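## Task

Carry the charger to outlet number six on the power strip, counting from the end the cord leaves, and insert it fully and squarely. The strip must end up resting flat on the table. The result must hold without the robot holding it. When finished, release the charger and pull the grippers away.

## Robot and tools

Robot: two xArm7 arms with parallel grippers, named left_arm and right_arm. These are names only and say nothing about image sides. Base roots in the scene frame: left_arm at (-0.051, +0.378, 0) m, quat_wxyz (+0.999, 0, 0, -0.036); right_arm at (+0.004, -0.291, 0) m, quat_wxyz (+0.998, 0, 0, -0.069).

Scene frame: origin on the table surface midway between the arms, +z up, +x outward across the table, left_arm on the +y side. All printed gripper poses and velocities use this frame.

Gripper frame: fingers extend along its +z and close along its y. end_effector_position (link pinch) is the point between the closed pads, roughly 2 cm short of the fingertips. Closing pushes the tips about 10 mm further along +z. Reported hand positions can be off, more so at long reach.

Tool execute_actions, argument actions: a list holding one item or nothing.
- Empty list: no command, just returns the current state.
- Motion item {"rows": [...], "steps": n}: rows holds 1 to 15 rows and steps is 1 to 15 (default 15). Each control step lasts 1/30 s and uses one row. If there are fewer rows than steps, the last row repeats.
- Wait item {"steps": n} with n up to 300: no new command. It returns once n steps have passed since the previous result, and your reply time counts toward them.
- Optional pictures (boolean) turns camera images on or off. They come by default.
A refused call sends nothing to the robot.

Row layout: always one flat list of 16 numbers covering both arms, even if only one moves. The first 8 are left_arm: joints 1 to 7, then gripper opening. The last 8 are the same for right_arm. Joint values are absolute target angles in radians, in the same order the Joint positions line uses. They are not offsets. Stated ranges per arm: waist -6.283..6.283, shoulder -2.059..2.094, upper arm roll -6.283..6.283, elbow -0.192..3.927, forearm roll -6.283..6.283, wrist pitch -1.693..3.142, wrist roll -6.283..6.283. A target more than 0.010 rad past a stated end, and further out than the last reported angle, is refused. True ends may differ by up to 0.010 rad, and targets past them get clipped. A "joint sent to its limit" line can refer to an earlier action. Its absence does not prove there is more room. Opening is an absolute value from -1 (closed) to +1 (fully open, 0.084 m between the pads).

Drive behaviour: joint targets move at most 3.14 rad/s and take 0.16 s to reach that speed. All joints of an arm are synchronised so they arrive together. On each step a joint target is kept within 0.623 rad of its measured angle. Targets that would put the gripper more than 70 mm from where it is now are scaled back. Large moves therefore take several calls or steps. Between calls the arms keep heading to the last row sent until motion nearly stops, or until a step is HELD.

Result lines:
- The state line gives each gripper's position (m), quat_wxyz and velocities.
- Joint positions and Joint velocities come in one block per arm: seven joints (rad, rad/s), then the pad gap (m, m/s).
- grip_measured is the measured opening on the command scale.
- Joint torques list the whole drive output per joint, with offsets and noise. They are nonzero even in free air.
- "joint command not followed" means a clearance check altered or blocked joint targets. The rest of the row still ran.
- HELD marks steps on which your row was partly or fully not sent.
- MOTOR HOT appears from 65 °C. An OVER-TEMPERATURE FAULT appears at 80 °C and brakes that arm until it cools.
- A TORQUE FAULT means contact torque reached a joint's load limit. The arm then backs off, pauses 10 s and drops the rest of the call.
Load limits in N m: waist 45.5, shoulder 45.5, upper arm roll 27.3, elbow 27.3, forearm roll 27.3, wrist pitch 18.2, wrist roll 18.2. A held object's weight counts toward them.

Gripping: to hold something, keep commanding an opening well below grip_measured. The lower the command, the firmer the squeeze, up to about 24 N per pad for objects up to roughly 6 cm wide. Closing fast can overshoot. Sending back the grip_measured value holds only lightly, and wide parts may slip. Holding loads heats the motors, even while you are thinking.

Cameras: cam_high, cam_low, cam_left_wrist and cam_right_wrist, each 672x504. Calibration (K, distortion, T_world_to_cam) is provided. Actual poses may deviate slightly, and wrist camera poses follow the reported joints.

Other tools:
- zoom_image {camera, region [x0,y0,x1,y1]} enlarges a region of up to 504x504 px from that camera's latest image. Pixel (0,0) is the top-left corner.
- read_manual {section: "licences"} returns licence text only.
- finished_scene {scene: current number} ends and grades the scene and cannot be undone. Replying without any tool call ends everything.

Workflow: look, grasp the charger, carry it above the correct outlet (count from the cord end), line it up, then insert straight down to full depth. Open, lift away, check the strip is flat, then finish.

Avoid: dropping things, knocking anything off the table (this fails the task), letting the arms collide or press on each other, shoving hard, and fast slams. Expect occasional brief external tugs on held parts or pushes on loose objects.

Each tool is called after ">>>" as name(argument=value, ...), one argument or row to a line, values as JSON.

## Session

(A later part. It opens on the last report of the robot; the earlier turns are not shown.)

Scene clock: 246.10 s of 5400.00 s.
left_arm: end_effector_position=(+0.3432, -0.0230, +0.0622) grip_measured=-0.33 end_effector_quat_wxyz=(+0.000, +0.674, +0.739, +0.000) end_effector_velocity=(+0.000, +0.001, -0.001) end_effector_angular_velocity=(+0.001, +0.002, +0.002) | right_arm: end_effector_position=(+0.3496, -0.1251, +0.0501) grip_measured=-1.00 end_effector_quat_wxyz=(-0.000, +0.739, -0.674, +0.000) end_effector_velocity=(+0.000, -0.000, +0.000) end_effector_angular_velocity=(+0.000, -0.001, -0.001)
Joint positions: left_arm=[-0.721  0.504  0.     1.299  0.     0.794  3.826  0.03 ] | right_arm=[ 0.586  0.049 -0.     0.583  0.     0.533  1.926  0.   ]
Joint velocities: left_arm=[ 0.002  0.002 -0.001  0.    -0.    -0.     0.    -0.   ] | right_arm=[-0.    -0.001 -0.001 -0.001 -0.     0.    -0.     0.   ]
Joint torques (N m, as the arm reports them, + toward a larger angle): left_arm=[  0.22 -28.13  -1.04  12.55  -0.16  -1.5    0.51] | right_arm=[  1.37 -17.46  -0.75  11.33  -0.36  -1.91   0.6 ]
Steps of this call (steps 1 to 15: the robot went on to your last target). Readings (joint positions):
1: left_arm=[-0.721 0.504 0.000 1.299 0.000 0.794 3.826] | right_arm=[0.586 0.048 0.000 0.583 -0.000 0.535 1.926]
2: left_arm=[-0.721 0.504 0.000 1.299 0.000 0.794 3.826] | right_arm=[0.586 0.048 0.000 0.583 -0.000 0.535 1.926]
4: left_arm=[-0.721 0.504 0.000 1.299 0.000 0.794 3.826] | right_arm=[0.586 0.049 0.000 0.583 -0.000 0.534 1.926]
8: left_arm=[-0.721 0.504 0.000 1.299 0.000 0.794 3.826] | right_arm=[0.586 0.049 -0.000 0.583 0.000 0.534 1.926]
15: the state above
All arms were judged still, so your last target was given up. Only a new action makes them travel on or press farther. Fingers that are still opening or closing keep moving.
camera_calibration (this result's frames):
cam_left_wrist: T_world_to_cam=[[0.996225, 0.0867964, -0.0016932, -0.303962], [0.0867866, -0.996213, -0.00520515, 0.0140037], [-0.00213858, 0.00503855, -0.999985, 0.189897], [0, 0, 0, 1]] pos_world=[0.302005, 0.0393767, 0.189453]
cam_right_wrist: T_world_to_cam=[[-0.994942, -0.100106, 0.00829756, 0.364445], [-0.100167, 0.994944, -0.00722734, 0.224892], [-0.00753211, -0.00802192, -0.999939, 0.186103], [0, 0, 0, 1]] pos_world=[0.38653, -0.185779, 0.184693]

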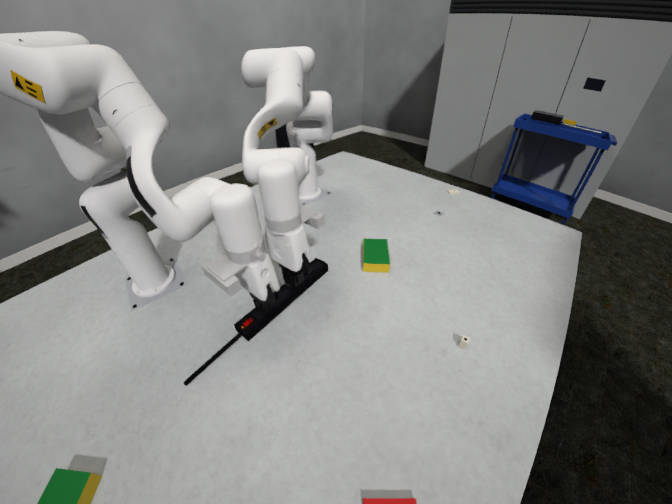

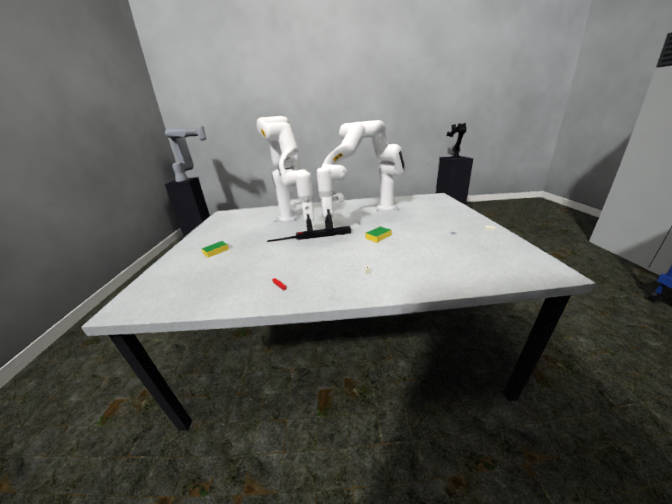

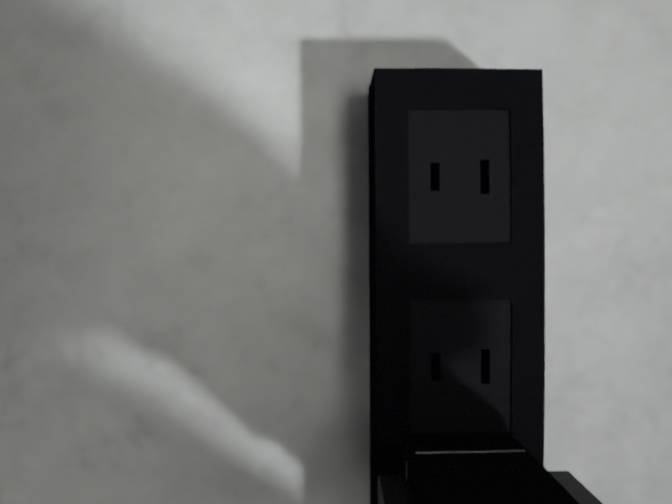

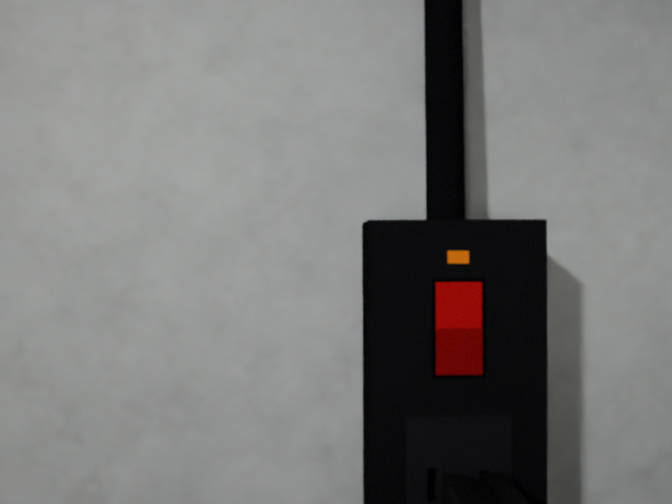

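>>> execute_actions(
  actions=[
    {"rows": [[-0.7206,0.5043,0,1.2993,0,0.795,3.826,-1, 0.5859,0.0551,0,0.5819,0,0.5268,1.926,-1]], "steps": 15},
  ],
  pictures=false,
)

Scene clock: 253.87 s of 5400.00 s.
left_arm: end_effector_position=(+0.3431, -0.0231, +0.0621) grip_measured=-0.33 end_effector_quat_wxyz=(-0.000, +0.674, +0.739, -0.000) end_effector_velocity=(+0.002, +0.001, +0.001) end_effector_angular_velocity=(-0.001, -0.002, +0.002) | right_arm: end_effector_position=(+0.3500, -0.1249, +0.0486) grip_measured=-1.00 end_effector_quat_wxyz=(-0.001, +0.739, -0.674, +0.000) end_effector_velocity=(-0.000, +0.000, -0.001) end_effector_angular_velocity=(-0.001, +0.002, +0.001)
Joint positions: left_arm=[-0.721  0.504 -0.     1.299 -0.     0.795  3.826  0.03 ] | right_arm=[0.586 0.054 0.    0.582 0.    0.527 1.926 0.   ]
Joint velocities: left_arm=[ 0.002 -0.002  0.     0.     0.001  0.     0.     0.   ] | right_arm=[-0.     0.004  0.001  0.    -0.    -0.001 -0.     0.   ]
Joint torques (N m, as the arm reports them, + toward a larger angle): left_arm=[ -0.13 -27.11  -1.33  12.18  -0.42  -1.56   0.55] | right_arm=[  1.1  -14.16  -0.55   9.82  -0.4   -2.13   0.45]
Steps of this call (steps 1 to 90: nothing new was sent; then 4.27 s passed at rest; steps 91 to 105: all 15 steps of this action). Readings (joint positions):
91: left_arm=[-0.721 0.504 0.000 1.299 0.000 0.795 3.826] | right_arm=[0.586 0.049 -0.000 0.583 -0.000 0.533 1.926]
92: left_arm=[-0.721 0.504 -0.000 1.299 -0.000 0.795 3.826] | right_arm=[0.586 0.050 -0.000 0.583 0.000 0.532 1.926]
94: left_arm=[-0.721 0.504 -0.000 1.299 -0.000 0.795 3.826] | right_arm=[0.586 0.053 -0.000 0.582 0.000 0.529 1.926]
98: left_arm=[-0.721 0.504 -0.000 1.299 -0.000 0.795 3.826] | right_arm=[0.586 0.054 0.000 0.583 0.000 0.528 1.926]
105: the state above

>>> execute_actions(
  actions=[
    {"rows": [[-0.7206,0.5030,0,1.3001,0,0.7971,3.826,-1, 0.5859,0.0551,0,0.5819,0,0.5268,1.926,-1],[-0.7206,0.5030,0,1.3001,0,0.7971,3.826,-1, 0.5859,0.0551,0,0.5819,0,0.5268,1.926,-1],[-0.7206,0.5013,0,1.3006,0,0.7993,3.826,-1, 0.5859,0.0551,0,0.5819,0,0.5268,1.926,-1],[-0.7206,0.5013,0,1.3006,0,0.7993,3.826,-1, 0.5859,0.0551,0,0.5819,0,0.5268,1.926,-1],[-0.7206,0.4995,0,1.3011,0,0.8016,3.826,-1, 0.5859,0.0551,0,0.5819,0,0.5268,1.926,-1],[-0.7206,0.4995,0,1.3011,0,0.8016,3.826,-1, 0.5859,0.0551,0,0.5819,0,0.5268,1.926,-1],[-0.7206,0.4978,0,1.3016,0,0.8038,3.826,-1, 0.5859,0.0551,0,0.5819,0,0.5268,1.926,-1],[-0.7206,0.4978,0,1.3016,0,0.8038,3.826,-1, 0.5859,0.0551,0,0.5819,0,0.5268,1.926,-1],[-0.7206,0.4960,0,1.3021,0,0.8061,3.826,-1, 0.5859,0.0551,0,0.5819,0,0.5268,1.926,-1]], "steps": 15},
  ],
)

Scene clock: 283.17 s of 5400.00 s.
left_arm: end_effector_position=(+0.3422, -0.0223, +0.0646) grip_measured=-0.33 end_effector_quat_wxyz=(-0.002, +0.674, +0.739, +0.000) end_effector_velocity=(+0.004, +0.001, +0.007) end_effector_angular_velocity=(-0.003, -0.006, +0.004) | right_arm: end_effector_position=(+0.3498, -0.1245, +0.0484) grip_measured=-1.00 end_effector_quat_wxyz=(-0.001, +0.739, -0.673, +0.000) end_effector_velocity=(+0.002, +0.000, +0.002) end_effector_angular_velocity=(+0.002, -0.004, -0.002)
Joint positions: left_arm=[-0.721  0.499 -0.     1.3   -0.     0.806  3.826  0.03 ] | right_arm=[0.586 0.055 0.001 0.583 0.    0.526 1.926 0.   ]
Joint velocities: left_arm=[ 0.003 -0.01   0.003  0.005  0.001  0.008  0.001 -0.   ] | right_arm=[-0.    -0.004 -0.001  0.002 -0.     0.003  0.     0.   ]
Joint torques (N m, as the arm reports them, + toward a larger angle): left_arm=[  1.31 -37.    -0.59  15.73   0.1   -0.9    0.77] | right_arm=[-0.75 -7.81 -1.55  5.65 -0.4  -1.66  0.5 ]
Steps of this call (steps 1 to 15: the robot went on to your last target; steps 16 to 90: nothing new was sent; then 25.80 s passed at rest; steps 91 to 105: all 15 steps of this action). Readings (joint positions):
91: left_arm=[-0.721 0.504 -0.000 1.299 -0.000 0.795 3.826] | right_arm=[0.586 0.055 0.000 0.582 0.000 0.527 1.926]
92: left_arm=[-0.721 0.504 -0.000 1.299 -0.000 0.795 3.826] | right_arm=[0.586 0.055 0.000 0.582 -0.000 0.527 1.926]
94: left_arm=[-0.721 0.504 -0.000 1.300 0.000 0.796 3.826] | right_arm=[0.586 0.055 0.000 0.582 0.000 0.527 1.926]
98: left_arm=[-0.721 0.503 -0.000 1.299 -0.000 0.799 3.826] | right_arm=[0.586 0.055 0.000 0.582 0.000 0.526 1.926]
105: the state above
camera_calibration (this result's frames):
cam_left_wrist: T_world_to_cam=[[0.996217, 0.0867551, -0.00501552, -0.302809], [0.0867087, -0.996195, -0.00883281, 0.0151406], [-0.00576272, 0.00836451, -0.999948, 0.193629], [0, 0, 0, 1]] pos_world=[0.301466, 0.0397336, 0.192234]
cam_right_wrist: T_world_to_cam=[[-0.994854, -0.101067, 0.00720015, 0.364625], [-0.101116, 0.994852, -0.00671205, 0.224623], [-0.00648472, -0.00740555, -0.999952, 0.184161], [0, 0, 0, 1]] pos_world=[0.386656, -0.185251, 0.183034]

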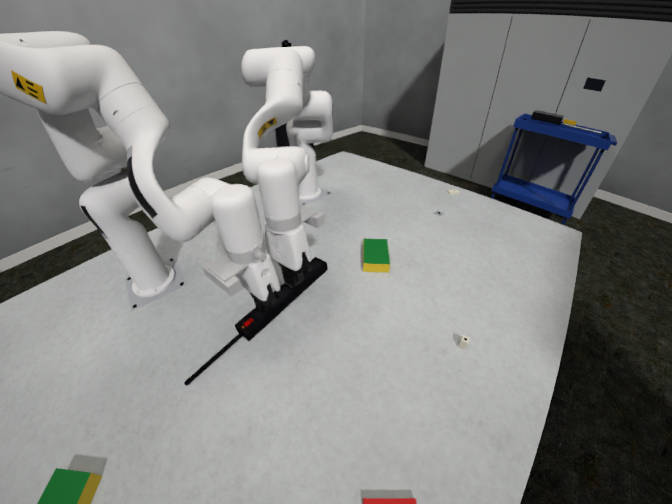

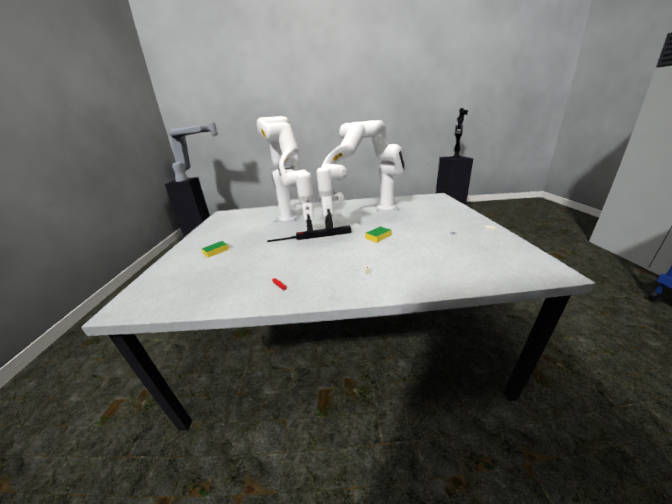

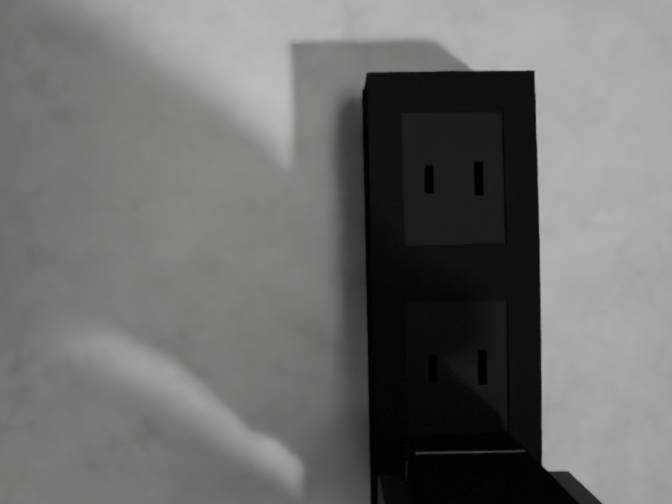

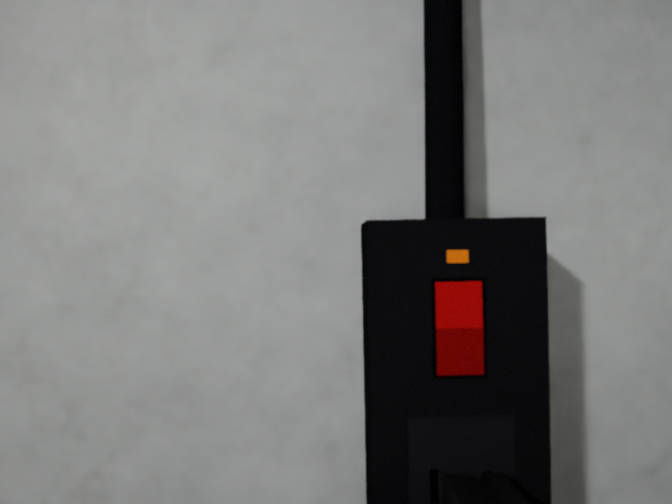

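>>> execute_actions(
  actions=[
    {"rows": [[-0.7206,0.4943,0,1.3026,0,0.8083,3.826,-1, 0.5859,0.0551,0,0.5819,0,0.5268,1.926,-1],[-0.7206,0.4943,0,1.3026,0,0.8083,3.826,-1, 0.5859,0.0551,0,0.5819,0,0.5268,1.926,-1],[-0.7206,0.4925,0,1.3031,0,0.8106,3.826,-1, 0.5859,0.0551,0,0.5819,0,0.5268,1.926,-1],[-0.7206,0.4925,0,1.3031,0,0.8106,3.826,-1, 0.5859,0.0551,0,0.5819,0,0.5268,1.926,-1],[-0.7206,0.4908,0,1.3036,0,0.8128,3.826,-1, 0.5859,0.0551,0,0.5819,0,0.5268,1.926,-1],[-0.7206,0.4908,0,1.3036,0,0.8128,3.826,-1, 0.5859,0.0551,0,0.5819,0,0.5268,1.926,-1],[-0.7206,0.4890,0,1.3041,0,0.8151,3.826,-1, 0.5859,0.0551,0,0.5819,0,0.5268,1.926,-1],[-0.7206,0.4890,0,1.3041,0,0.8151,3.826,-1, 0.5859,0.0551,0,0.5819,0,0.5268,1.926,-1],[-0.7206,0.4873,0,1.3046,0,0.8173,3.826,-1, 0.5859,0.0551,0,0.5819,0,0.5268,1.926,-1]], "steps": 15},
  ],
)

Scene clock: 298.33 s of 5400.00 s.
left_arm: end_effector_position=(+0.3439, -0.0243, +0.0736) grip_measured=-0.33 end_effector_quat_wxyz=(+0.002, +0.674, +0.739, -0.000) end_effector_velocity=(+0.001, +0.002, -0.002) end_effector_angular_velocity=(+0.003, +0.003, +0.004) | right_arm: end_effector_position=(+0.3495, -0.1255, +0.0478) grip_measured=-1.00 end_effector_quat_wxyz=(+0.000, +0.739, -0.674, -0.000) end_effector_velocity=(-0.000, +0.001, +0.000) end_effector_angular_velocity=(-0.000, +0.001, +0.001)
Joint positions: left_arm=[-0.721  0.486 -0.     1.306 -0.     0.816  3.826  0.03 ] | right_arm=[ 0.586  0.055 -0.001  0.582 -0.     0.527  1.926  0.   ]
Joint velocities: left_arm=[ 0.003  0.003  0.001 -0.    -0.     0.002 -0.     0.   ] | right_arm=[-0.     0.     0.002  0.001  0.001  0.002  0.     0.   ]
Joint torques (N m, as the arm reports them, + toward a larger angle): left_arm=[  0.46 -31.76  -1.    16.02  -0.28  -3.42   0.53] | right_arm=[ 0.95 -7.78 -0.67  2.07 -0.41  0.75  0.39]
Steps of this call (steps 1 to 15: the robot went on to your last target; steps 16 to 90: nothing new was sent; then 11.67 s passed at rest; steps 91 to 105: all 15 steps of this action). Readings (joint positions):
91: left_arm=[-0.721 0.496 0.000 1.302 0.000 0.806 3.826] | right_arm=[0.586 0.055 -0.000 0.582 -0.000 0.527 1.926]
92: left_arm=[-0.721 0.496 -0.000 1.302 -0.000 0.807 3.826] | right_arm=[0.586 0.055 -0.000 0.582 -0.000 0.527 1.926]
94: left_arm=[-0.721 0.495 -0.000 1.303 -0.000 0.808 3.826] | right_arm=[0.586 0.055 0.000 0.582 -0.000 0.527 1.926]
98: left_arm=[-0.721 0.491 -0.000 1.304 -0.000 0.811 3.826] | right_arm=[0.586 0.055 -0.000 0.582 -0.000 0.527 1.926]
105: the state above
camera_calibration (this result's frames):
cam_left_wrist: T_world_to_cam=[[0.996275, 0.0862287, 0.000557267, -0.304751], [0.0862297, -0.996273, -0.00193465, 0.0126823], [0.000388368, 0.0019755, -0.999998, 0.200426], [0, 0, 0, 1]] pos_world=[0.302445, 0.0385174, 0.20062]
cam_right_wrist: T_world_to_cam=[[-0.995027, -0.0991896, 0.00906804, 0.364411], [-0.0992594, 0.995033, -0.00760423, 0.225065], [-0.00826873, -0.00846651, -0.99993, 0.184064], [0, 0, 0, 1]] pos_world=[0.386461, -0.186243, 0.182458]

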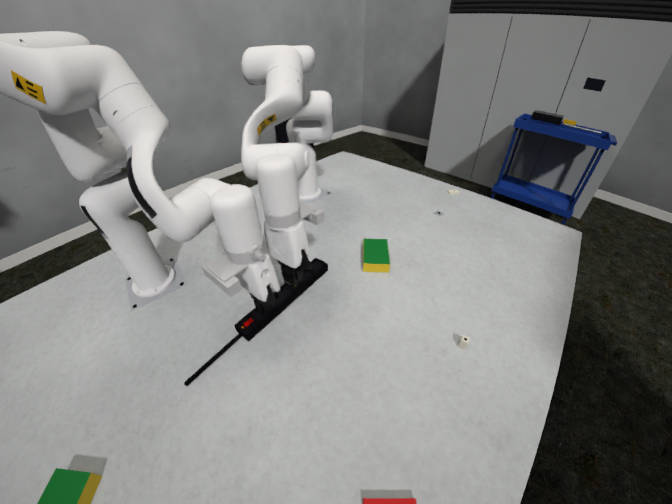

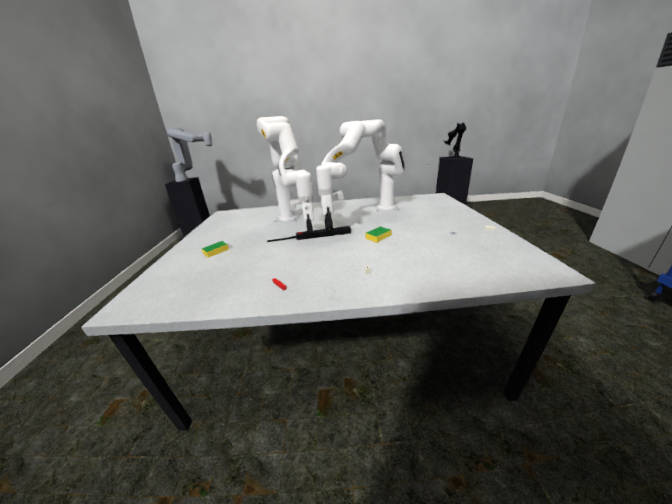

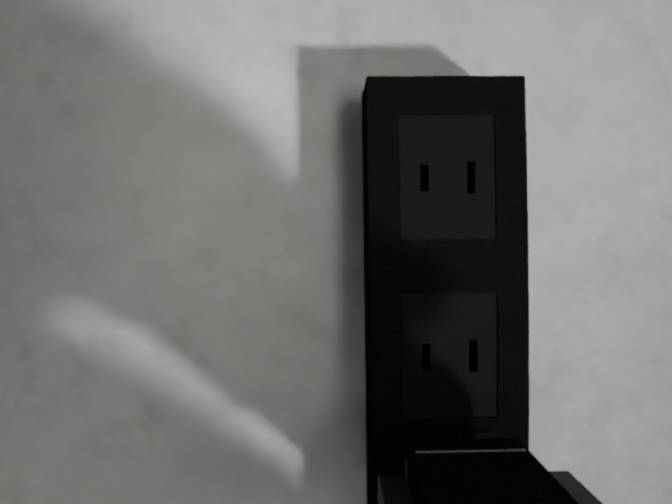

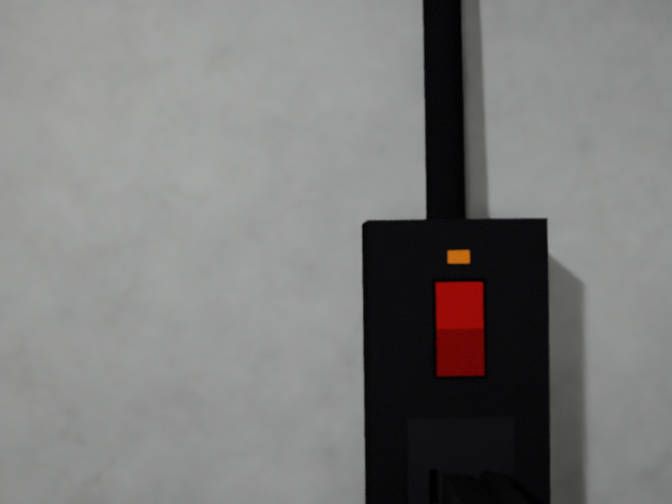

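>>> execute_actions(
  actions=[
    {"rows": [[-0.7206,0.4840,0,1.3058,0,0.8218,3.826,-1, 0.5859,0.0542,0,0.582,0,0.5278,1.926,-1],[-0.7206,0.4840,0,1.3058,0,0.8218,3.826,-1, 0.5859,0.0542,0,0.582,0,0.5278,1.926,-1],[-0.7206,0.4806,0,1.3070,0,0.8264,3.826,-1, 0.5859,0.0542,0,0.582,0,0.5278,1.926,-1],[-0.7206,0.4806,0,1.3070,0,0.8264,3.826,-1, 0.5859,0.0542,0,0.582,0,0.5278,1.926,-1],[-0.7206,0.4772,0,1.3082,0,0.8310,3.826,-1, 0.5859,0.0542,0,0.582,0,0.5278,1.926,-1],[-0.7206,0.4772,0,1.3082,0,0.8310,3.826,-1, 0.5859,0.0542,0,0.582,0,0.5278,1.926,-1],[-0.7206,0.4705,0,1.3106,0,0.8401,3.826,-1, 0.5859,0.0542,0,0.582,0,0.5278,1.926,-1],[-0.7206,0.4705,0,1.3106,0,0.8401,3.826,-1, 0.5859,0.0542,0,0.582,0,0.5278,1.926,-1],[-0.7206,0.4543,0,1.3175,0,0.8632,3.826,-1, 0.5859,0.0542,0,0.582,0,0.5278,1.926,-1],[-0.7206,0.4543,0,1.3175,0,0.8632,3.826,-1, 0.5859,0.0542,0,0.582,0,0.5278,1.926,-1],[-0.7206,0.4543,0,1.3175,0,0.8632,3.826,-1, 0.5859,0.0542,0,0.582,0,0.5278,1.926,-1],[-0.7206,0.4240,0,1.3342,0,0.9102,3.826,-1, 0.5859,0.0542,0,0.582,0,0.5278,1.926,-1],[-0.7206,0.4240,0,1.3342,0,0.9102,3.826,-1, 0.5859,0.0542,0,0.582,0,0.5278,1.926,-1],[-0.7206,0.4240,0,1.3342,0,0.9102,3.826,-1, 0.5859,0.0542,0,0.582,0,0.5278,1.926,-1],[-0.7206,0.3864,0,1.3643,0,0.9779,3.826,-1, 0.5859,0.0542,0,0.582,0,0.5278,1.926,-1]], "steps": 15},
  ],
  pictures=false,
)

>>> execute_actions(
  actions=[
    {"steps": 40},
  ],
)

Scene clock: 323.63 s of 5400.00 s.
left_arm: end_effector_position=(+0.3432, -0.0225, +0.1001) grip_measured=-0.33 end_effector_quat_wxyz=(-0.001, +0.673, +0.739, +0.000) end_effector_velocity=(+0.012, -0.019, +0.175) end_effector_angular_velocity=(-0.053, -0.050, -0.008) | right_arm: end_effector_position=(+0.3494, -0.1250, +0.0482) grip_measured=-1.00 end_effector_quat_wxyz=(+0.000, +0.739, -0.674, -0.000) end_effector_velocity=(+0.000, +0.001, +0.001) end_effector_angular_velocity=(+0.001, -0.001, +0.002)
Joint positions: left_arm=[-0.72   0.442  0.     1.324  0.     0.885  3.826  0.03 ] | right_arm=[0.586 0.055 0.    0.582 0.    0.528 1.926 0.   ]
Joint velocities: left_arm=[-0.005 -0.248 -0.003  0.155  0.     0.33  -0.     0.   ] | right_arm=[-0.    -0.002  0.002  0.001 -0.     0.002  0.     0.   ]
Joint torques (N m, as the arm reports them, + toward a larger angle): left_arm=[  1.69 -29.6   -0.23  14.48   0.11  -1.76   0.59] | right_arm=[  4.12 -10.96   1.1    4.8   -0.05   0.64   0.36]
Steps of this call (steps 1 to 15: the robot went on to your last target; steps 16 to 90: nothing new was sent; then 21.80 s passed at rest; steps 91 to 105: all 15 steps of this action). Readings (joint positions):
91: left_arm=[-0.721 0.487 -0.000 1.305 -0.000 0.817 3.826] | right_arm=[0.586 0.055 -0.000 0.582 -0.000 0.527 1.926]
92: left_arm=[-0.721 0.487 -0.000 1.305 -0.000 0.818 3.826] | right_arm=[0.586 0.055 0.000 0.582 0.000 0.527 1.926]
94: left_arm=[-0.721 0.485 -0.000 1.305 -0.000 0.821 3.826] | right_arm=[0.586 0.055 0.000 0.582 0.000 0.527 1.926]
98: left_arm=[-0.721 0.478 -0.000 1.308 -0.000 0.830 3.826] | right_arm=[0.586 0.055 0.000 0.582 0.000 0.527 1.926]
105: the state above

Scene clock: 324.97 s of 5400.00 s.
left_arm: end_effector_position=(+0.3433, -0.0231, +0.1400) grip_measured=-0.33 end_effector_quat_wxyz=(-0.000, +0.674, +0.739, +0.000) end_effector_velocity=(-0.001, -0.001, -0.000) end_effector_angular_velocity=(-0.000, +0.000, -0.002) | right_arm: end_effector_position=(+0.3495, -0.1251, +0.0483) grip_measured=-1.00 end_effector_quat_wxyz=(+0.000, +0.739, -0.674, -0.000) end_effector_velocity=(+0.001, -0.001, +0.000) end_effector_angular_velocity=(-0.001, -0.000, -0.001)
Joint positions: left_arm=[-0.721  0.386 -0.     1.364  0.     0.978  3.826  0.03 ] | right_arm=[0.586 0.054 0.    0.582 0.    0.528 1.926 0.   ]
Joint velocities: left_arm=[-0.003  0.     0.     0.    -0.    -0.    -0.    -0.   ] | right_arm=[-0.001  0.001 -0.001  0.001 -0.001  0.001  0.     0.   ]
Joint torques (N m, as the arm reports them, + toward a larger angle): left_arm=[  1.7  -28.47  -0.29  14.42   0.11  -1.85   0.59] | right_arm=[  3.05 -12.59   0.56   6.24  -0.06  -0.01   0.42]
Steps of this call (steps 1 to 30: the robot went on to your last target; steps 31 to 40: nothing new was sent). Readings (joint positions):
1: left_arm=[-0.720 0.433 0.000 1.330 0.000 0.898 3.826] | right_arm=[0.586 0.055 0.000 0.582 0.000 0.528 1.926]
2: left_arm=[-0.721 0.423 0.000 1.337 0.000 0.917 3.826] | right_arm=[0.586 0.055 0.000 0.582 0.000 0.528 1.926]
4: left_arm=[-0.721 0.402 0.000 1.353 0.000 0.947 3.826] | right_arm=[0.586 0.054 0.000 0.582 0.000 0.528 1.926]
8: left_arm=[-0.721 0.388 -0.000 1.363 0.000 0.970 3.826] | right_arm=[0.586 0.054 0.000 0.582 0.000 0.528 1.926]
40: the state above
All arms were judged still, so your last target was given up. Only a new action makes them travel on or press farther. Fingers that are still opening or closing keep moving.
camera_calibration (this result's frames):
cam_left_wrist: T_world_to_cam=[[0.996214, 0.086916, -0.00196384, -0.303896], [0.0869044, -0.996202, -0.00538983, 0.0143202], [-0.00242485, 0.00519875, -0.999984, 0.267845], [0, 0, 0, 1]] pos_world=[0.30215, 0.0392868, 0.267321]
cam_right_wrist: T_world_to_cam=[[-0.994928, -0.100222, 0.00859906, 0.364289], [-0.100285, 0.994932, -0.00732642, 0.224921], [-0.00782122, -0.00815162, -0.999936, 0.184418], [0, 0, 0, 1]] pos_world=[0.38644, -0.185768, 0.182921]

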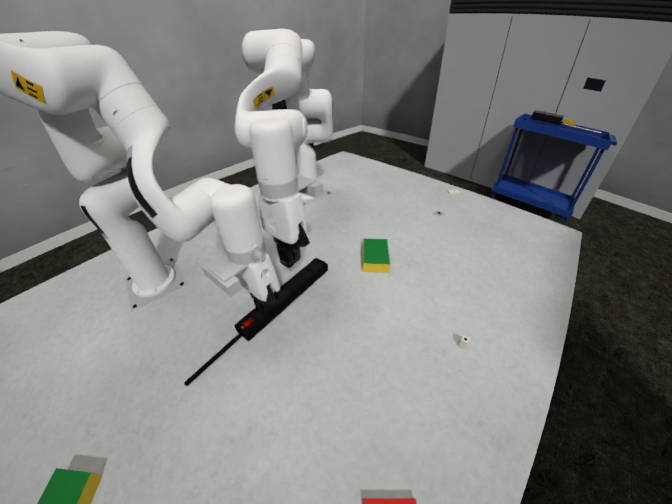

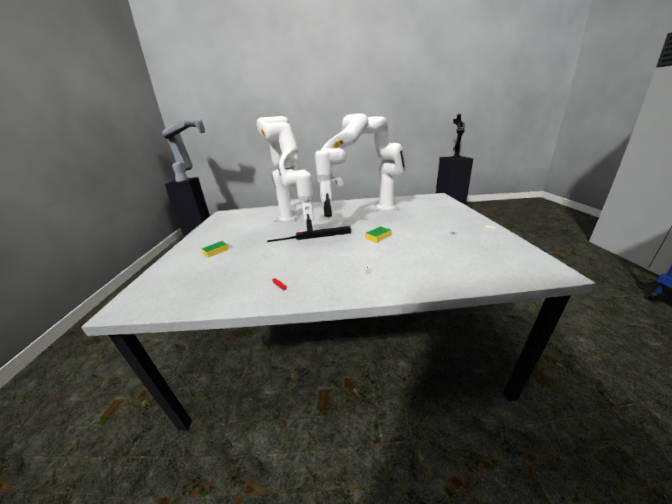

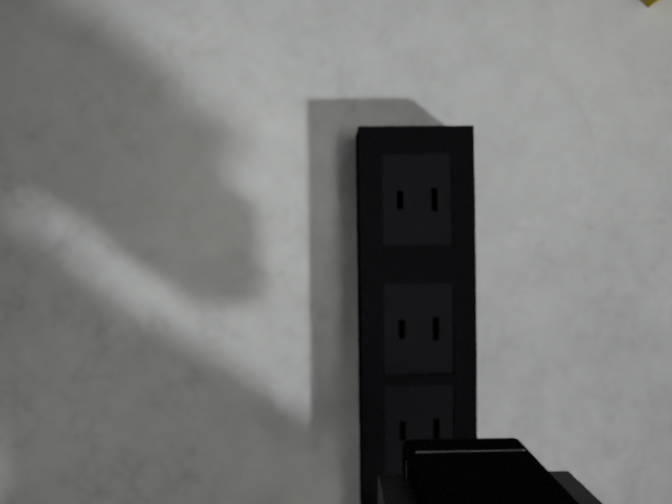

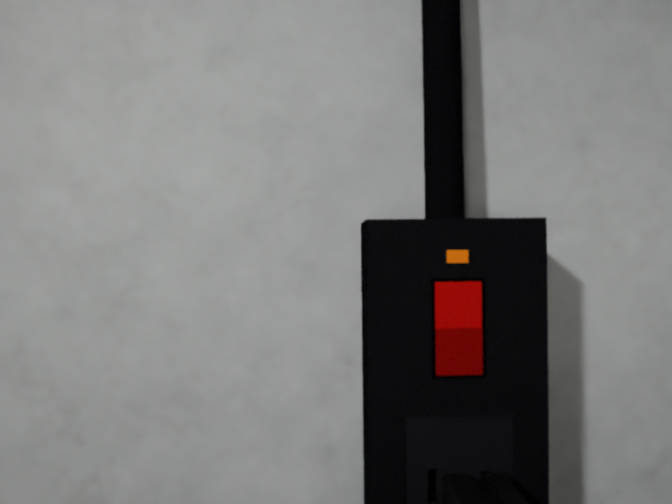

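>>> zoom_image(
  camera="cam_left_wrist",
  region=[350, 300, 500, 450],
)

>>> zoom_image(
  camera="cam_left_wrist",
  region=[350, 110, 500, 260],
)

Region (350, 300, 500, 450) of cam_left_wrist's 672x504 image, scaled by 3.360, with more detail than that image has.

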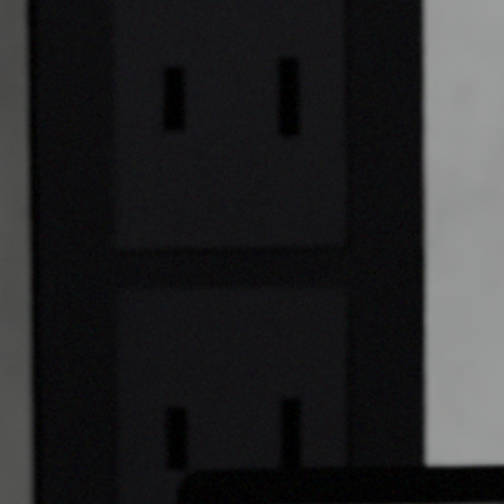

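Region (350, 110, 500, 260) of cam_left_wrist's 672x504 image, scaled by 3.360, with more detail than that image has.

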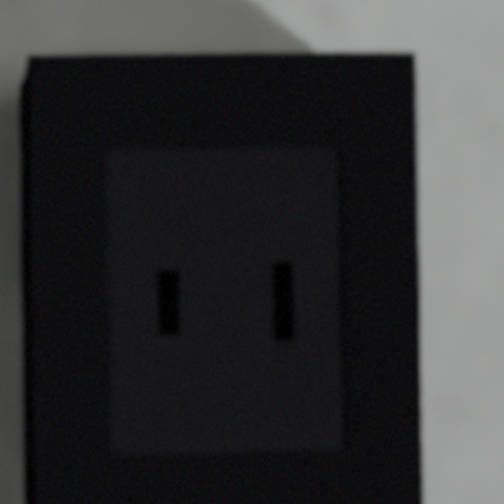

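>>> execute_actions(
  actions=[
    {"rows": [[-0.69,0.33,0,1.285,0,0.955,3.857,-1, 0.5859,0.0542,0,0.582,0,0.5278,1.926,-1],[-0.69,0.33,0,1.285,0,0.955,3.857,-1, 0.5859,0.0542,0,0.582,0,0.5278,1.926,-1],[-0.69,0.33,0,1.285,0,0.955,3.857,-1, 0.5859,0.0542,0,0.582,0,0.5278,1.926,-1],[-0.69,0.33,0,1.285,0,0.955,3.857,-1, 0.5859,0.0542,0,0.582,0,0.5278,1.926,-1],[-0.65,0.258,0,1.183,0,0.925,3.897,-1, 0.5859,0.0542,0,0.582,0,0.5278,1.926,-1],[-0.65,0.258,0,1.183,0,0.925,3.897,-1, 0.5859,0.0542,0,0.582,0,0.5278,1.926,-1],[-0.65,0.258,0,1.183,0,0.925,3.897,-1, 0.5859,0.0542,0,0.582,0,0.5278,1.926,-1],[-0.65,0.258,0,1.183,0,0.925,3.897,-1, 0.5859,0.0542,0,0.582,0,0.5278,1.926,-1],[-0.6103,0.1855,0,1.0805,0,0.895,3.9363,-1, 0.5859,0.0542,0,0.582,0,0.5278,1.926,-1]], "steps": 15},
  ],
  pictures=false,
)

>>> execute_actions(
  actions=[
    {"steps": 40},
  ],
)

>>> zoom_image(
  camera="cam_left_wrist",
  region=[350, 300, 500, 450],
)

Scene clock: 363.70 s of 5400.00 s.
left_arm: end_effector_position=(+0.3372, +0.0580, +0.1407) grip_measured=-0.33 end_effector_quat_wxyz=(-0.000, +0.672, +0.741, +0.000) end_effector_velocity=(-0.013, +0.078, -0.004) end_effector_angular_velocity=(-0.005, -0.005, -0.004) | right_arm: end_effector_position=(+0.3496, -0.1251, +0.0484) grip_measured=-1.00 end_effector_quat_wxyz=(+0.000, +0.739, -0.674, -0.000) end_effector_velocity=(+0.001, +0.000, +0.000) end_effector_angular_velocity=(+0.001, -0.001, -0.002)
Joint positions: left_arm=[-0.619  0.202  0.002  1.105  0.     0.903  3.926  0.03 ] | right_arm=[0.586 0.054 0.    0.582 0.    0.528 1.926 0.   ]
Joint velocities: left_arm=[ 0.106 -0.181 -0.003 -0.258  0.001 -0.085  0.106 -0.   ] | right_arm=[ 0.     0.    -0.001  0.001  0.001 -0.     0.     0.   ]
Joint torques (N m, as the arm reports them, + toward a larger angle): left_arm=[ -3.25 -21.8   -2.08  15.03  -0.03  -1.98   0.43] | right_arm=[  2.45 -13.33   0.18   6.82  -0.19  -0.23   0.36]
Steps of this call (steps 1 to 90: nothing new was sent; then 35.23 s passed at rest; steps 91 to 105: all 15 steps of this action). Readings (joint positions):
91: left_arm=[-0.721 0.386 -0.000 1.364 -0.000 0.978 3.826] | right_arm=[0.586 0.054 0.000 0.582 0.000 0.528 1.926]
92: left_arm=[-0.719 0.384 -0.001 1.360 -0.000 0.976 3.828] | right_arm=[0.586 0.054 0.000 0.582 0.000 0.528 1.926]
94: left_arm=[-0.709 0.363 -0.002 1.330 -0.000 0.968 3.840] | right_arm=[0.586 0.054 0.000 0.582 0.000 0.528 1.926]
98: left_arm=[-0.678 0.309 -0.000 1.256 -0.000 0.946 3.869] | right_arm=[0.586 0.054 0.000 0.582 -0.000 0.528 1.926]
105: the state above

Scene clock: 365.03 s of 5400.00 s.
left_arm: end_effector_position=(+0.3346, +0.0638, +0.1400) grip_measured=-0.33 end_effector_quat_wxyz=(-0.000, +0.674, +0.739, +0.000) end_effector_velocity=(+0.000, +0.001, -0.000) end_effector_angular_velocity=(+0.001, +0.000, +0.002) | right_arm: end_effector_position=(+0.3496, -0.1251, +0.0484) grip_measured=-1.00 end_effector_quat_wxyz=(+0.000, +0.739, -0.674, -0.000) end_effector_velocity=(+0.000, +0.000, +0.000) end_effector_angular_velocity=(+0.001, -0.002, +0.001)
Joint positions: left_arm=[-0.61   0.186 -0.     1.081  0.     0.895  3.936  0.03 ] | right_arm=[ 0.586  0.054  0.     0.582 -0.     0.528  1.926  0.   ]
Joint velocities: left_arm=[ 0.001  0.001  0.001 -0.     0.     0.    -0.     0.   ] | right_arm=[-0.    -0.001  0.001  0.    -0.    -0.001 -0.     0.   ]
Joint torques (N m, as the arm reports them, + toward a larger angle): left_arm=[  1.91 -23.8   -0.17  13.97   0.18  -1.86   0.56] | right_arm=[  2.58 -13.15   0.     6.78  -0.27  -0.24   0.51]
Steps of this call (steps 1 to 30: the robot went on to your last target; steps 31 to 40: nothing new was sent). Readings (joint positions):
1: left_arm=[-0.616 0.197 0.002 1.098 0.000 0.901 3.929] | right_arm=[0.586 0.054 0.000 0.582 0.000 0.528 1.926]
2: left_arm=[-0.614 0.194 0.001 1.093 0.000 0.899 3.931] | right_arm=[0.586 0.054 0.000 0.582 -0.000 0.528 1.926]
4: left_arm=[-0.613 0.190 -0.001 1.087 -0.000 0.897 3.934] | right_arm=[0.586 0.054 0.000 0.582 0.000 0.528 1.926]
8: left_arm=[-0.611 0.187 -0.001 1.083 -0.000 0.895 3.936] | right_arm=[0.586 0.054 0.000 0.582 0.000 0.528 1.926]
40: the state above
All arms were judged still, so your last target was given up. Only a new action makes them travel on or press farther. Fingers that are still opening or closing keep moving.
camera_calibration (this result's frames):
cam_left_wrist: T_world_to_cam=[[0.996214, 0.0869153, -0.00195815, -0.302761], [0.0869037, -0.996202, -0.00538393, 0.101671], [-0.00241866, 0.00519338, -0.999984, 0.267382], [0, 0, 0, 1]] pos_world=[0.293426, 0.12621, 0.267332]
cam_right_wrist: T_world_to_cam=[[-0.994942, -0.100108, 0.00833099, 0.364433], [-0.100169, 0.994944, -0.00723953, 0.224889], [-0.00756414, -0.00803742, -0.999939, 0.184418], [0, 0, 0, 1]] pos_world=[0.386511, -0.185787, 0.182999]

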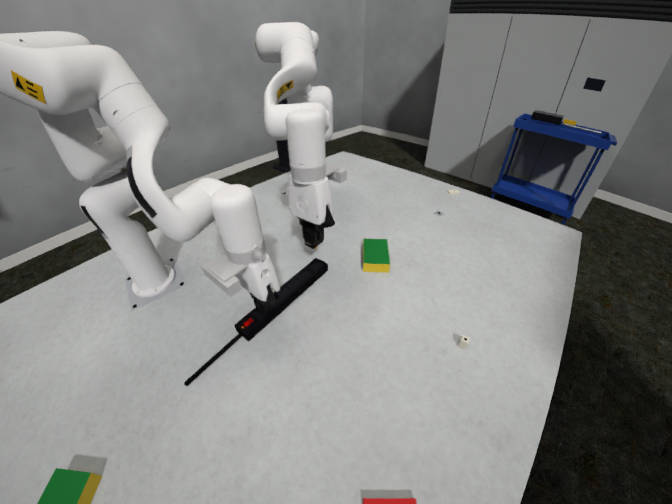

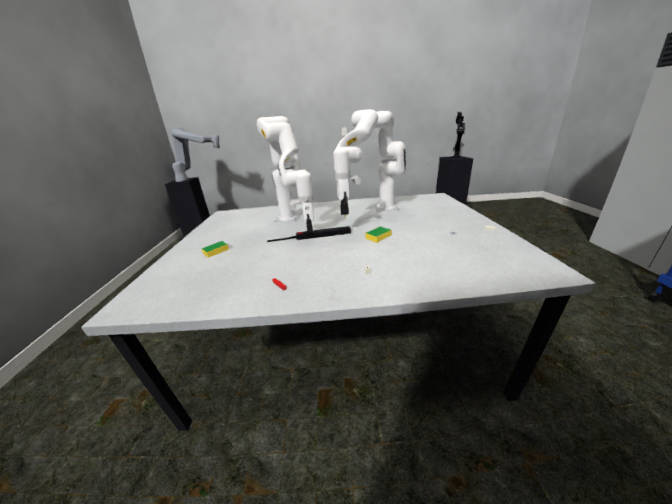

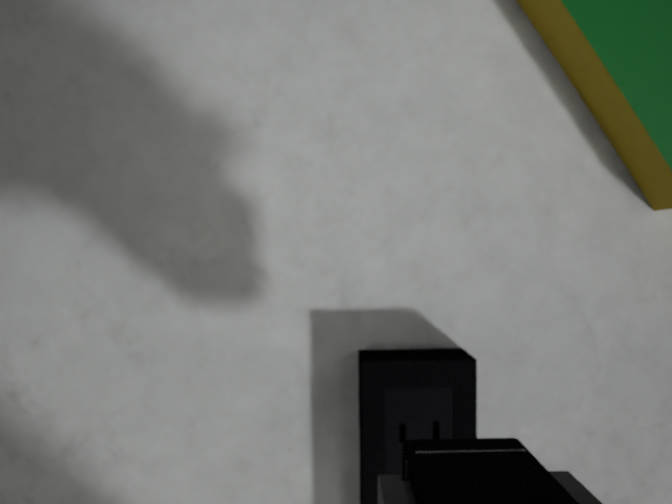

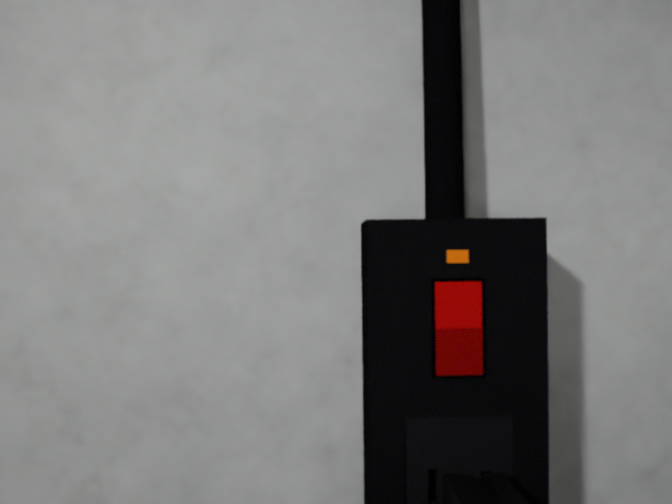

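Region (350, 300, 500, 450) of cam_left_wrist's 672x504 image, scaled by 3.360, with more detail than that image has.

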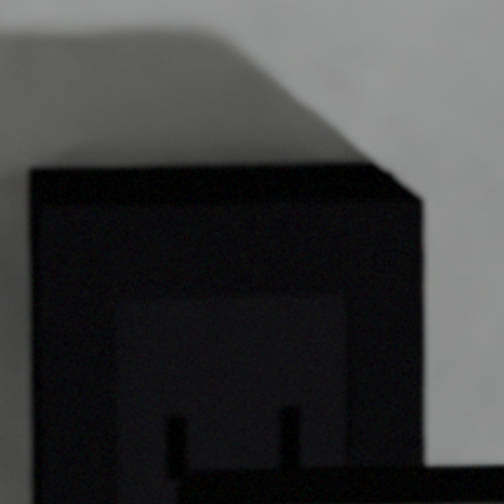

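>>> execute_actions(
  actions=[
    {"rows": [[-0.6118,0.215,0,1.064,0,0.849,3.9348,-1, 0.5859,0.0542,0,0.582,0,0.5278,1.926,-1],[-0.6118,0.215,0,1.064,0,0.849,3.9348,-1, 0.5859,0.0542,0,0.582,0,0.5278,1.926,-1],[-0.6118,0.215,0,1.064,0,0.849,3.9348,-1, 0.5859,0.0542,0,0.582,0,0.5278,1.926,-1],[-0.6118,0.215,0,1.064,0,0.849,3.9348,-1, 0.5859,0.0542,0,0.582,0,0.5278,1.926,-1],[-0.6118,0.25,0,1.045,0,0.795,3.9348,-1, 0.5859,0.0542,0,0.582,0,0.5278,1.926,-1],[-0.6118,0.25,0,1.045,0,0.795,3.9348,-1, 0.5859,0.0542,0,0.582,0,0.5278,1.926,-1],[-0.6118,0.25,0,1.045,0,0.795,3.9348,-1, 0.5859,0.0542,0,0.582,0,0.5278,1.926,-1],[-0.6118,0.25,0,1.045,0,0.795,3.9348,-1, 0.5859,0.0542,0,0.582,0,0.5278,1.926,-1],[-0.6118,0.2768,0,1.0329,0,0.7561,3.9348,-1, 0.5859,0.0542,0,0.582,0,0.5278,1.926,-1]], "steps": 15},
  ],
  pictures=false,
)

>>> execute_actions(
  actions=[
    {"steps": 40},
  ],
)

>>> zoom_image(
  camera="cam_left_wrist",
  region=[350, 354, 550, 504],
)

>>> zoom_image(
  camera="cam_high",
  region=[280, 220, 360, 290],
)

Scene clock: 396.93 s of 5400.00 s.
left_arm: end_effector_position=(+0.3338, +0.0636, +0.0889) grip_measured=-0.33 end_effector_quat_wxyz=(-0.002, +0.673, +0.739, -0.000) end_effector_velocity=(+0.005, -0.006, -0.023) end_effector_angular_velocity=(-0.020, -0.024, -0.003) | right_arm: end_effector_position=(+0.3496, -0.1251, +0.0484) grip_measured=-1.00 end_effector_quat_wxyz=(-0.000, +0.739, -0.674, -0.000) end_effector_velocity=(-0.000, +0.000, -0.000) end_effector_angular_velocity=(-0.000, +0.001, +0.000)
Joint positions: left_arm=[-0.612  0.273  0.     1.034 -0.     0.766  3.935  0.03 ] | right_arm=[0.586 0.054 0.    0.582 0.    0.528 1.926 0.   ]
Joint velocities: left_arm=[-0.002  0.048 -0.001 -0.017  0.    -0.096 -0.001  0.   ] | right_arm=[-0.     0.     0.001 -0.     0.     0.    -0.     0.   ]
Joint torques (N m, as the arm reports them, + toward a larger angle): left_arm=[  1.73 -27.1   -0.28  14.33  -0.02  -1.94   0.57] | right_arm=[  2.75 -12.49   0.15   6.78  -0.26  -0.15   0.51]
Steps of this call (steps 1 to 90: nothing new was sent; then 28.40 s passed at rest; steps 91 to 105: all 15 steps of this action). Readings (joint positions):
91: left_arm=[-0.610 0.186 0.000 1.080 -0.000 0.895 3.936] | right_arm=[0.586 0.054 -0.000 0.582 -0.000 0.528 1.926]
92: left_arm=[-0.610 0.187 0.000 1.080 0.000 0.890 3.936] | right_arm=[0.586 0.054 0.000 0.582 -0.000 0.528 1.926]
94: left_arm=[-0.611 0.199 0.000 1.074 0.000 0.870 3.936] | right_arm=[0.586 0.054 -0.000 0.582 -0.000 0.528 1.926]
98: left_arm=[-0.612 0.229 -0.000 1.057 0.000 0.827 3.935] | right_arm=[0.586 0.054 0.000 0.582 0.000 0.528 1.926]
105: the state above

Scene clock: 398.27 s of 5400.00 s.
left_arm: end_effector_position=(+0.3346, +0.0629, +0.0870) grip_measured=-0.33 end_effector_quat_wxyz=(+0.000, +0.674, +0.739, +0.000) end_effector_velocity=(+0.001, +0.000, +0.000) end_effector_angular_velocity=(-0.001, -0.001, +0.001) | right_arm: end_effector_position=(+0.3496, -0.1251, +0.0484) grip_measured=-1.00 end_effector_quat_wxyz=(-0.000, +0.739, -0.674, -0.000) end_effector_velocity=(-0.000, -0.001, -0.000) end_effector_angular_velocity=(-0.002, +0.000, +0.002)
Joint positions: left_arm=[-0.612  0.277 -0.     1.033  0.     0.756  3.935  0.03 ] | right_arm=[0.586 0.054 0.    0.582 0.    0.528 1.926 0.   ]
Joint velocities: left_arm=[ 0.001 -0.001 -0.     0.    -0.    -0.     0.    -0.   ] | right_arm=[-0.     0.    -0.001 -0.001 -0.004 -0.     0.     0.   ]
Joint torques (N m, as the arm reports them, + toward a larger angle): left_arm=[  1.88 -24.98  -0.34  13.2    0.2   -1.87   0.59] | right_arm=[  2.62 -13.07   0.33   6.61  -0.2   -0.22   0.44]
Steps of this call (steps 1 to 15: the robot went on to your last target; steps 16 to 40: nothing new was sent). Readings (joint positions):
1: left_arm=[-0.612 0.274 0.000 1.034 -0.000 0.763 3.935] | right_arm=[0.586 0.054 -0.000 0.582 -0.000 0.528 1.926]
2: left_arm=[-0.612 0.274 0.000 1.034 -0.000 0.761 3.935] | right_arm=[0.586 0.054 0.000 0.582 -0.000 0.528 1.926]
4: left_arm=[-0.612 0.275 -0.000 1.034 0.000 0.758 3.935] | right_arm=[0.586 0.054 0.000 0.582 0.000 0.528 1.926]
8: left_arm=[-0.612 0.276 -0.000 1.034 0.000 0.757 3.935] | right_arm=[0.586 0.054 -0.000 0.582 0.000 0.528 1.926]
40: the state above
All arms were judged still, so your last target was given up. Only a new action makes them travel on or press farther. Fingers that are still opening or closing keep moving.
camera_calibration (this result's frames):
cam_left_wrist: T_world_to_cam=[[0.996214, 0.0869153, -0.00195569, -0.302778], [0.0869037, -0.996202, -0.00538259, 0.100431], [-0.00241609, 0.00519225, -0.999984, 0.214369], [0, 0, 0, 1]] pos_world=[0.293421, 0.125252, 0.214314]
cam_right_wrist: T_world_to_cam=[[-0.994942, -0.100107, 0.00832817, 0.364434], [-0.100168, 0.994944, -0.00723846, 0.224888], [-0.00756144, -0.00803606, -0.999939, 0.184418], [0, 0, 0, 1]] pos_world=[0.386512, -0.185787, 0.183]

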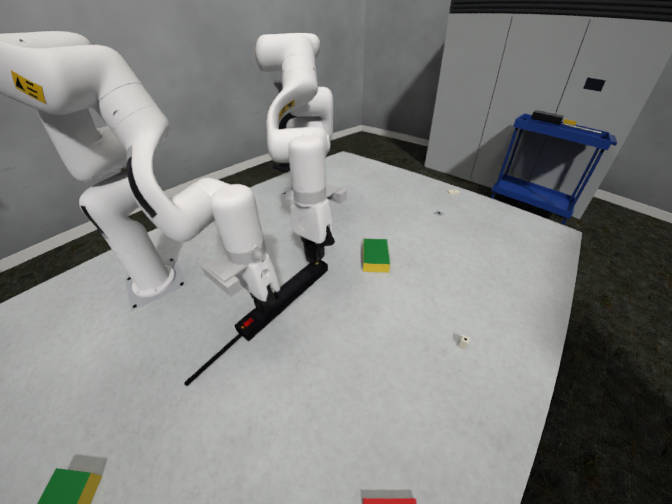

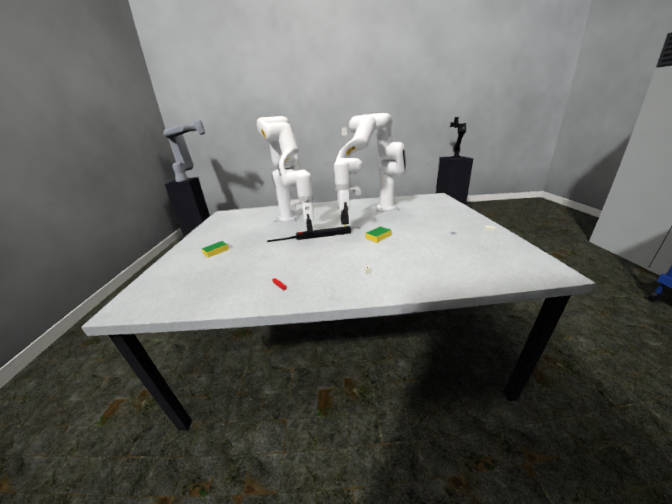

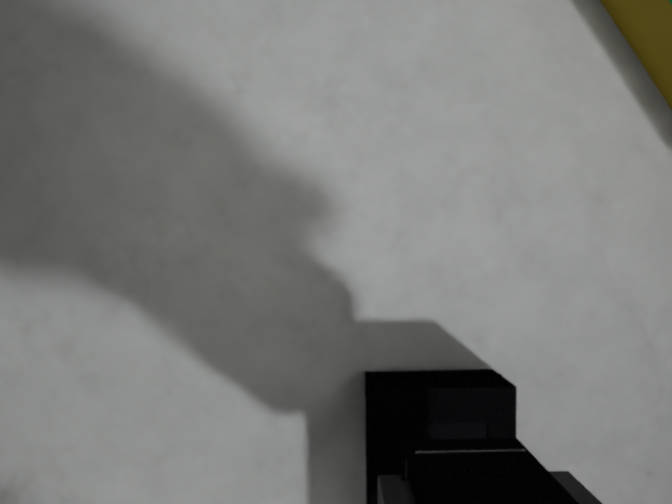

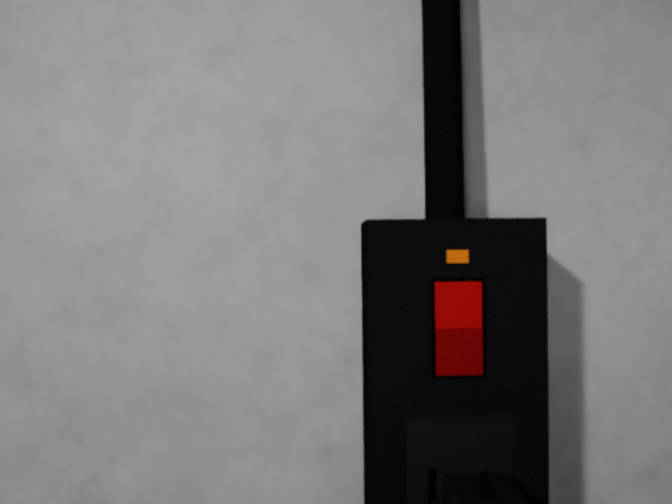

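Region (350, 354, 550, 504) of cam_left_wrist's 672x504 image, scaled by 2.520, with more detail than that image has; it fills the top 378 rows of this view, and the rest is white.

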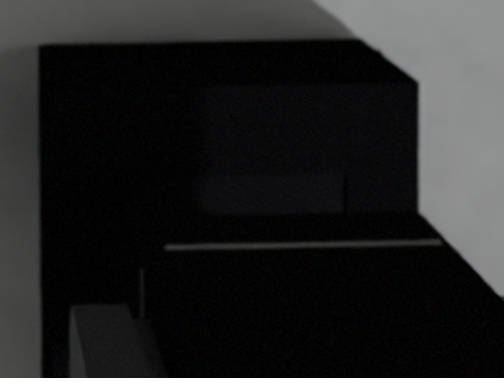

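Region (280, 220, 360, 290) of cam_high's 672x504 image, scaled by 6.300, with more detail than that image has; it fills the top 441 rows of this view, and the rest is white.

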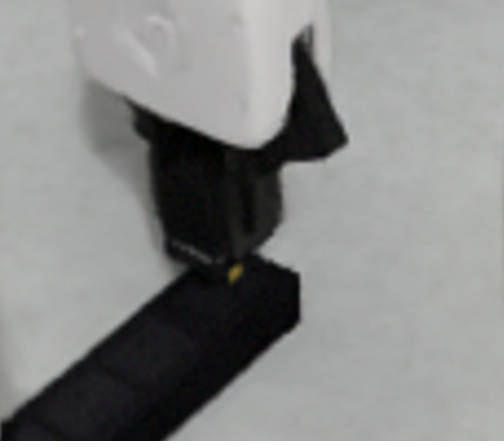

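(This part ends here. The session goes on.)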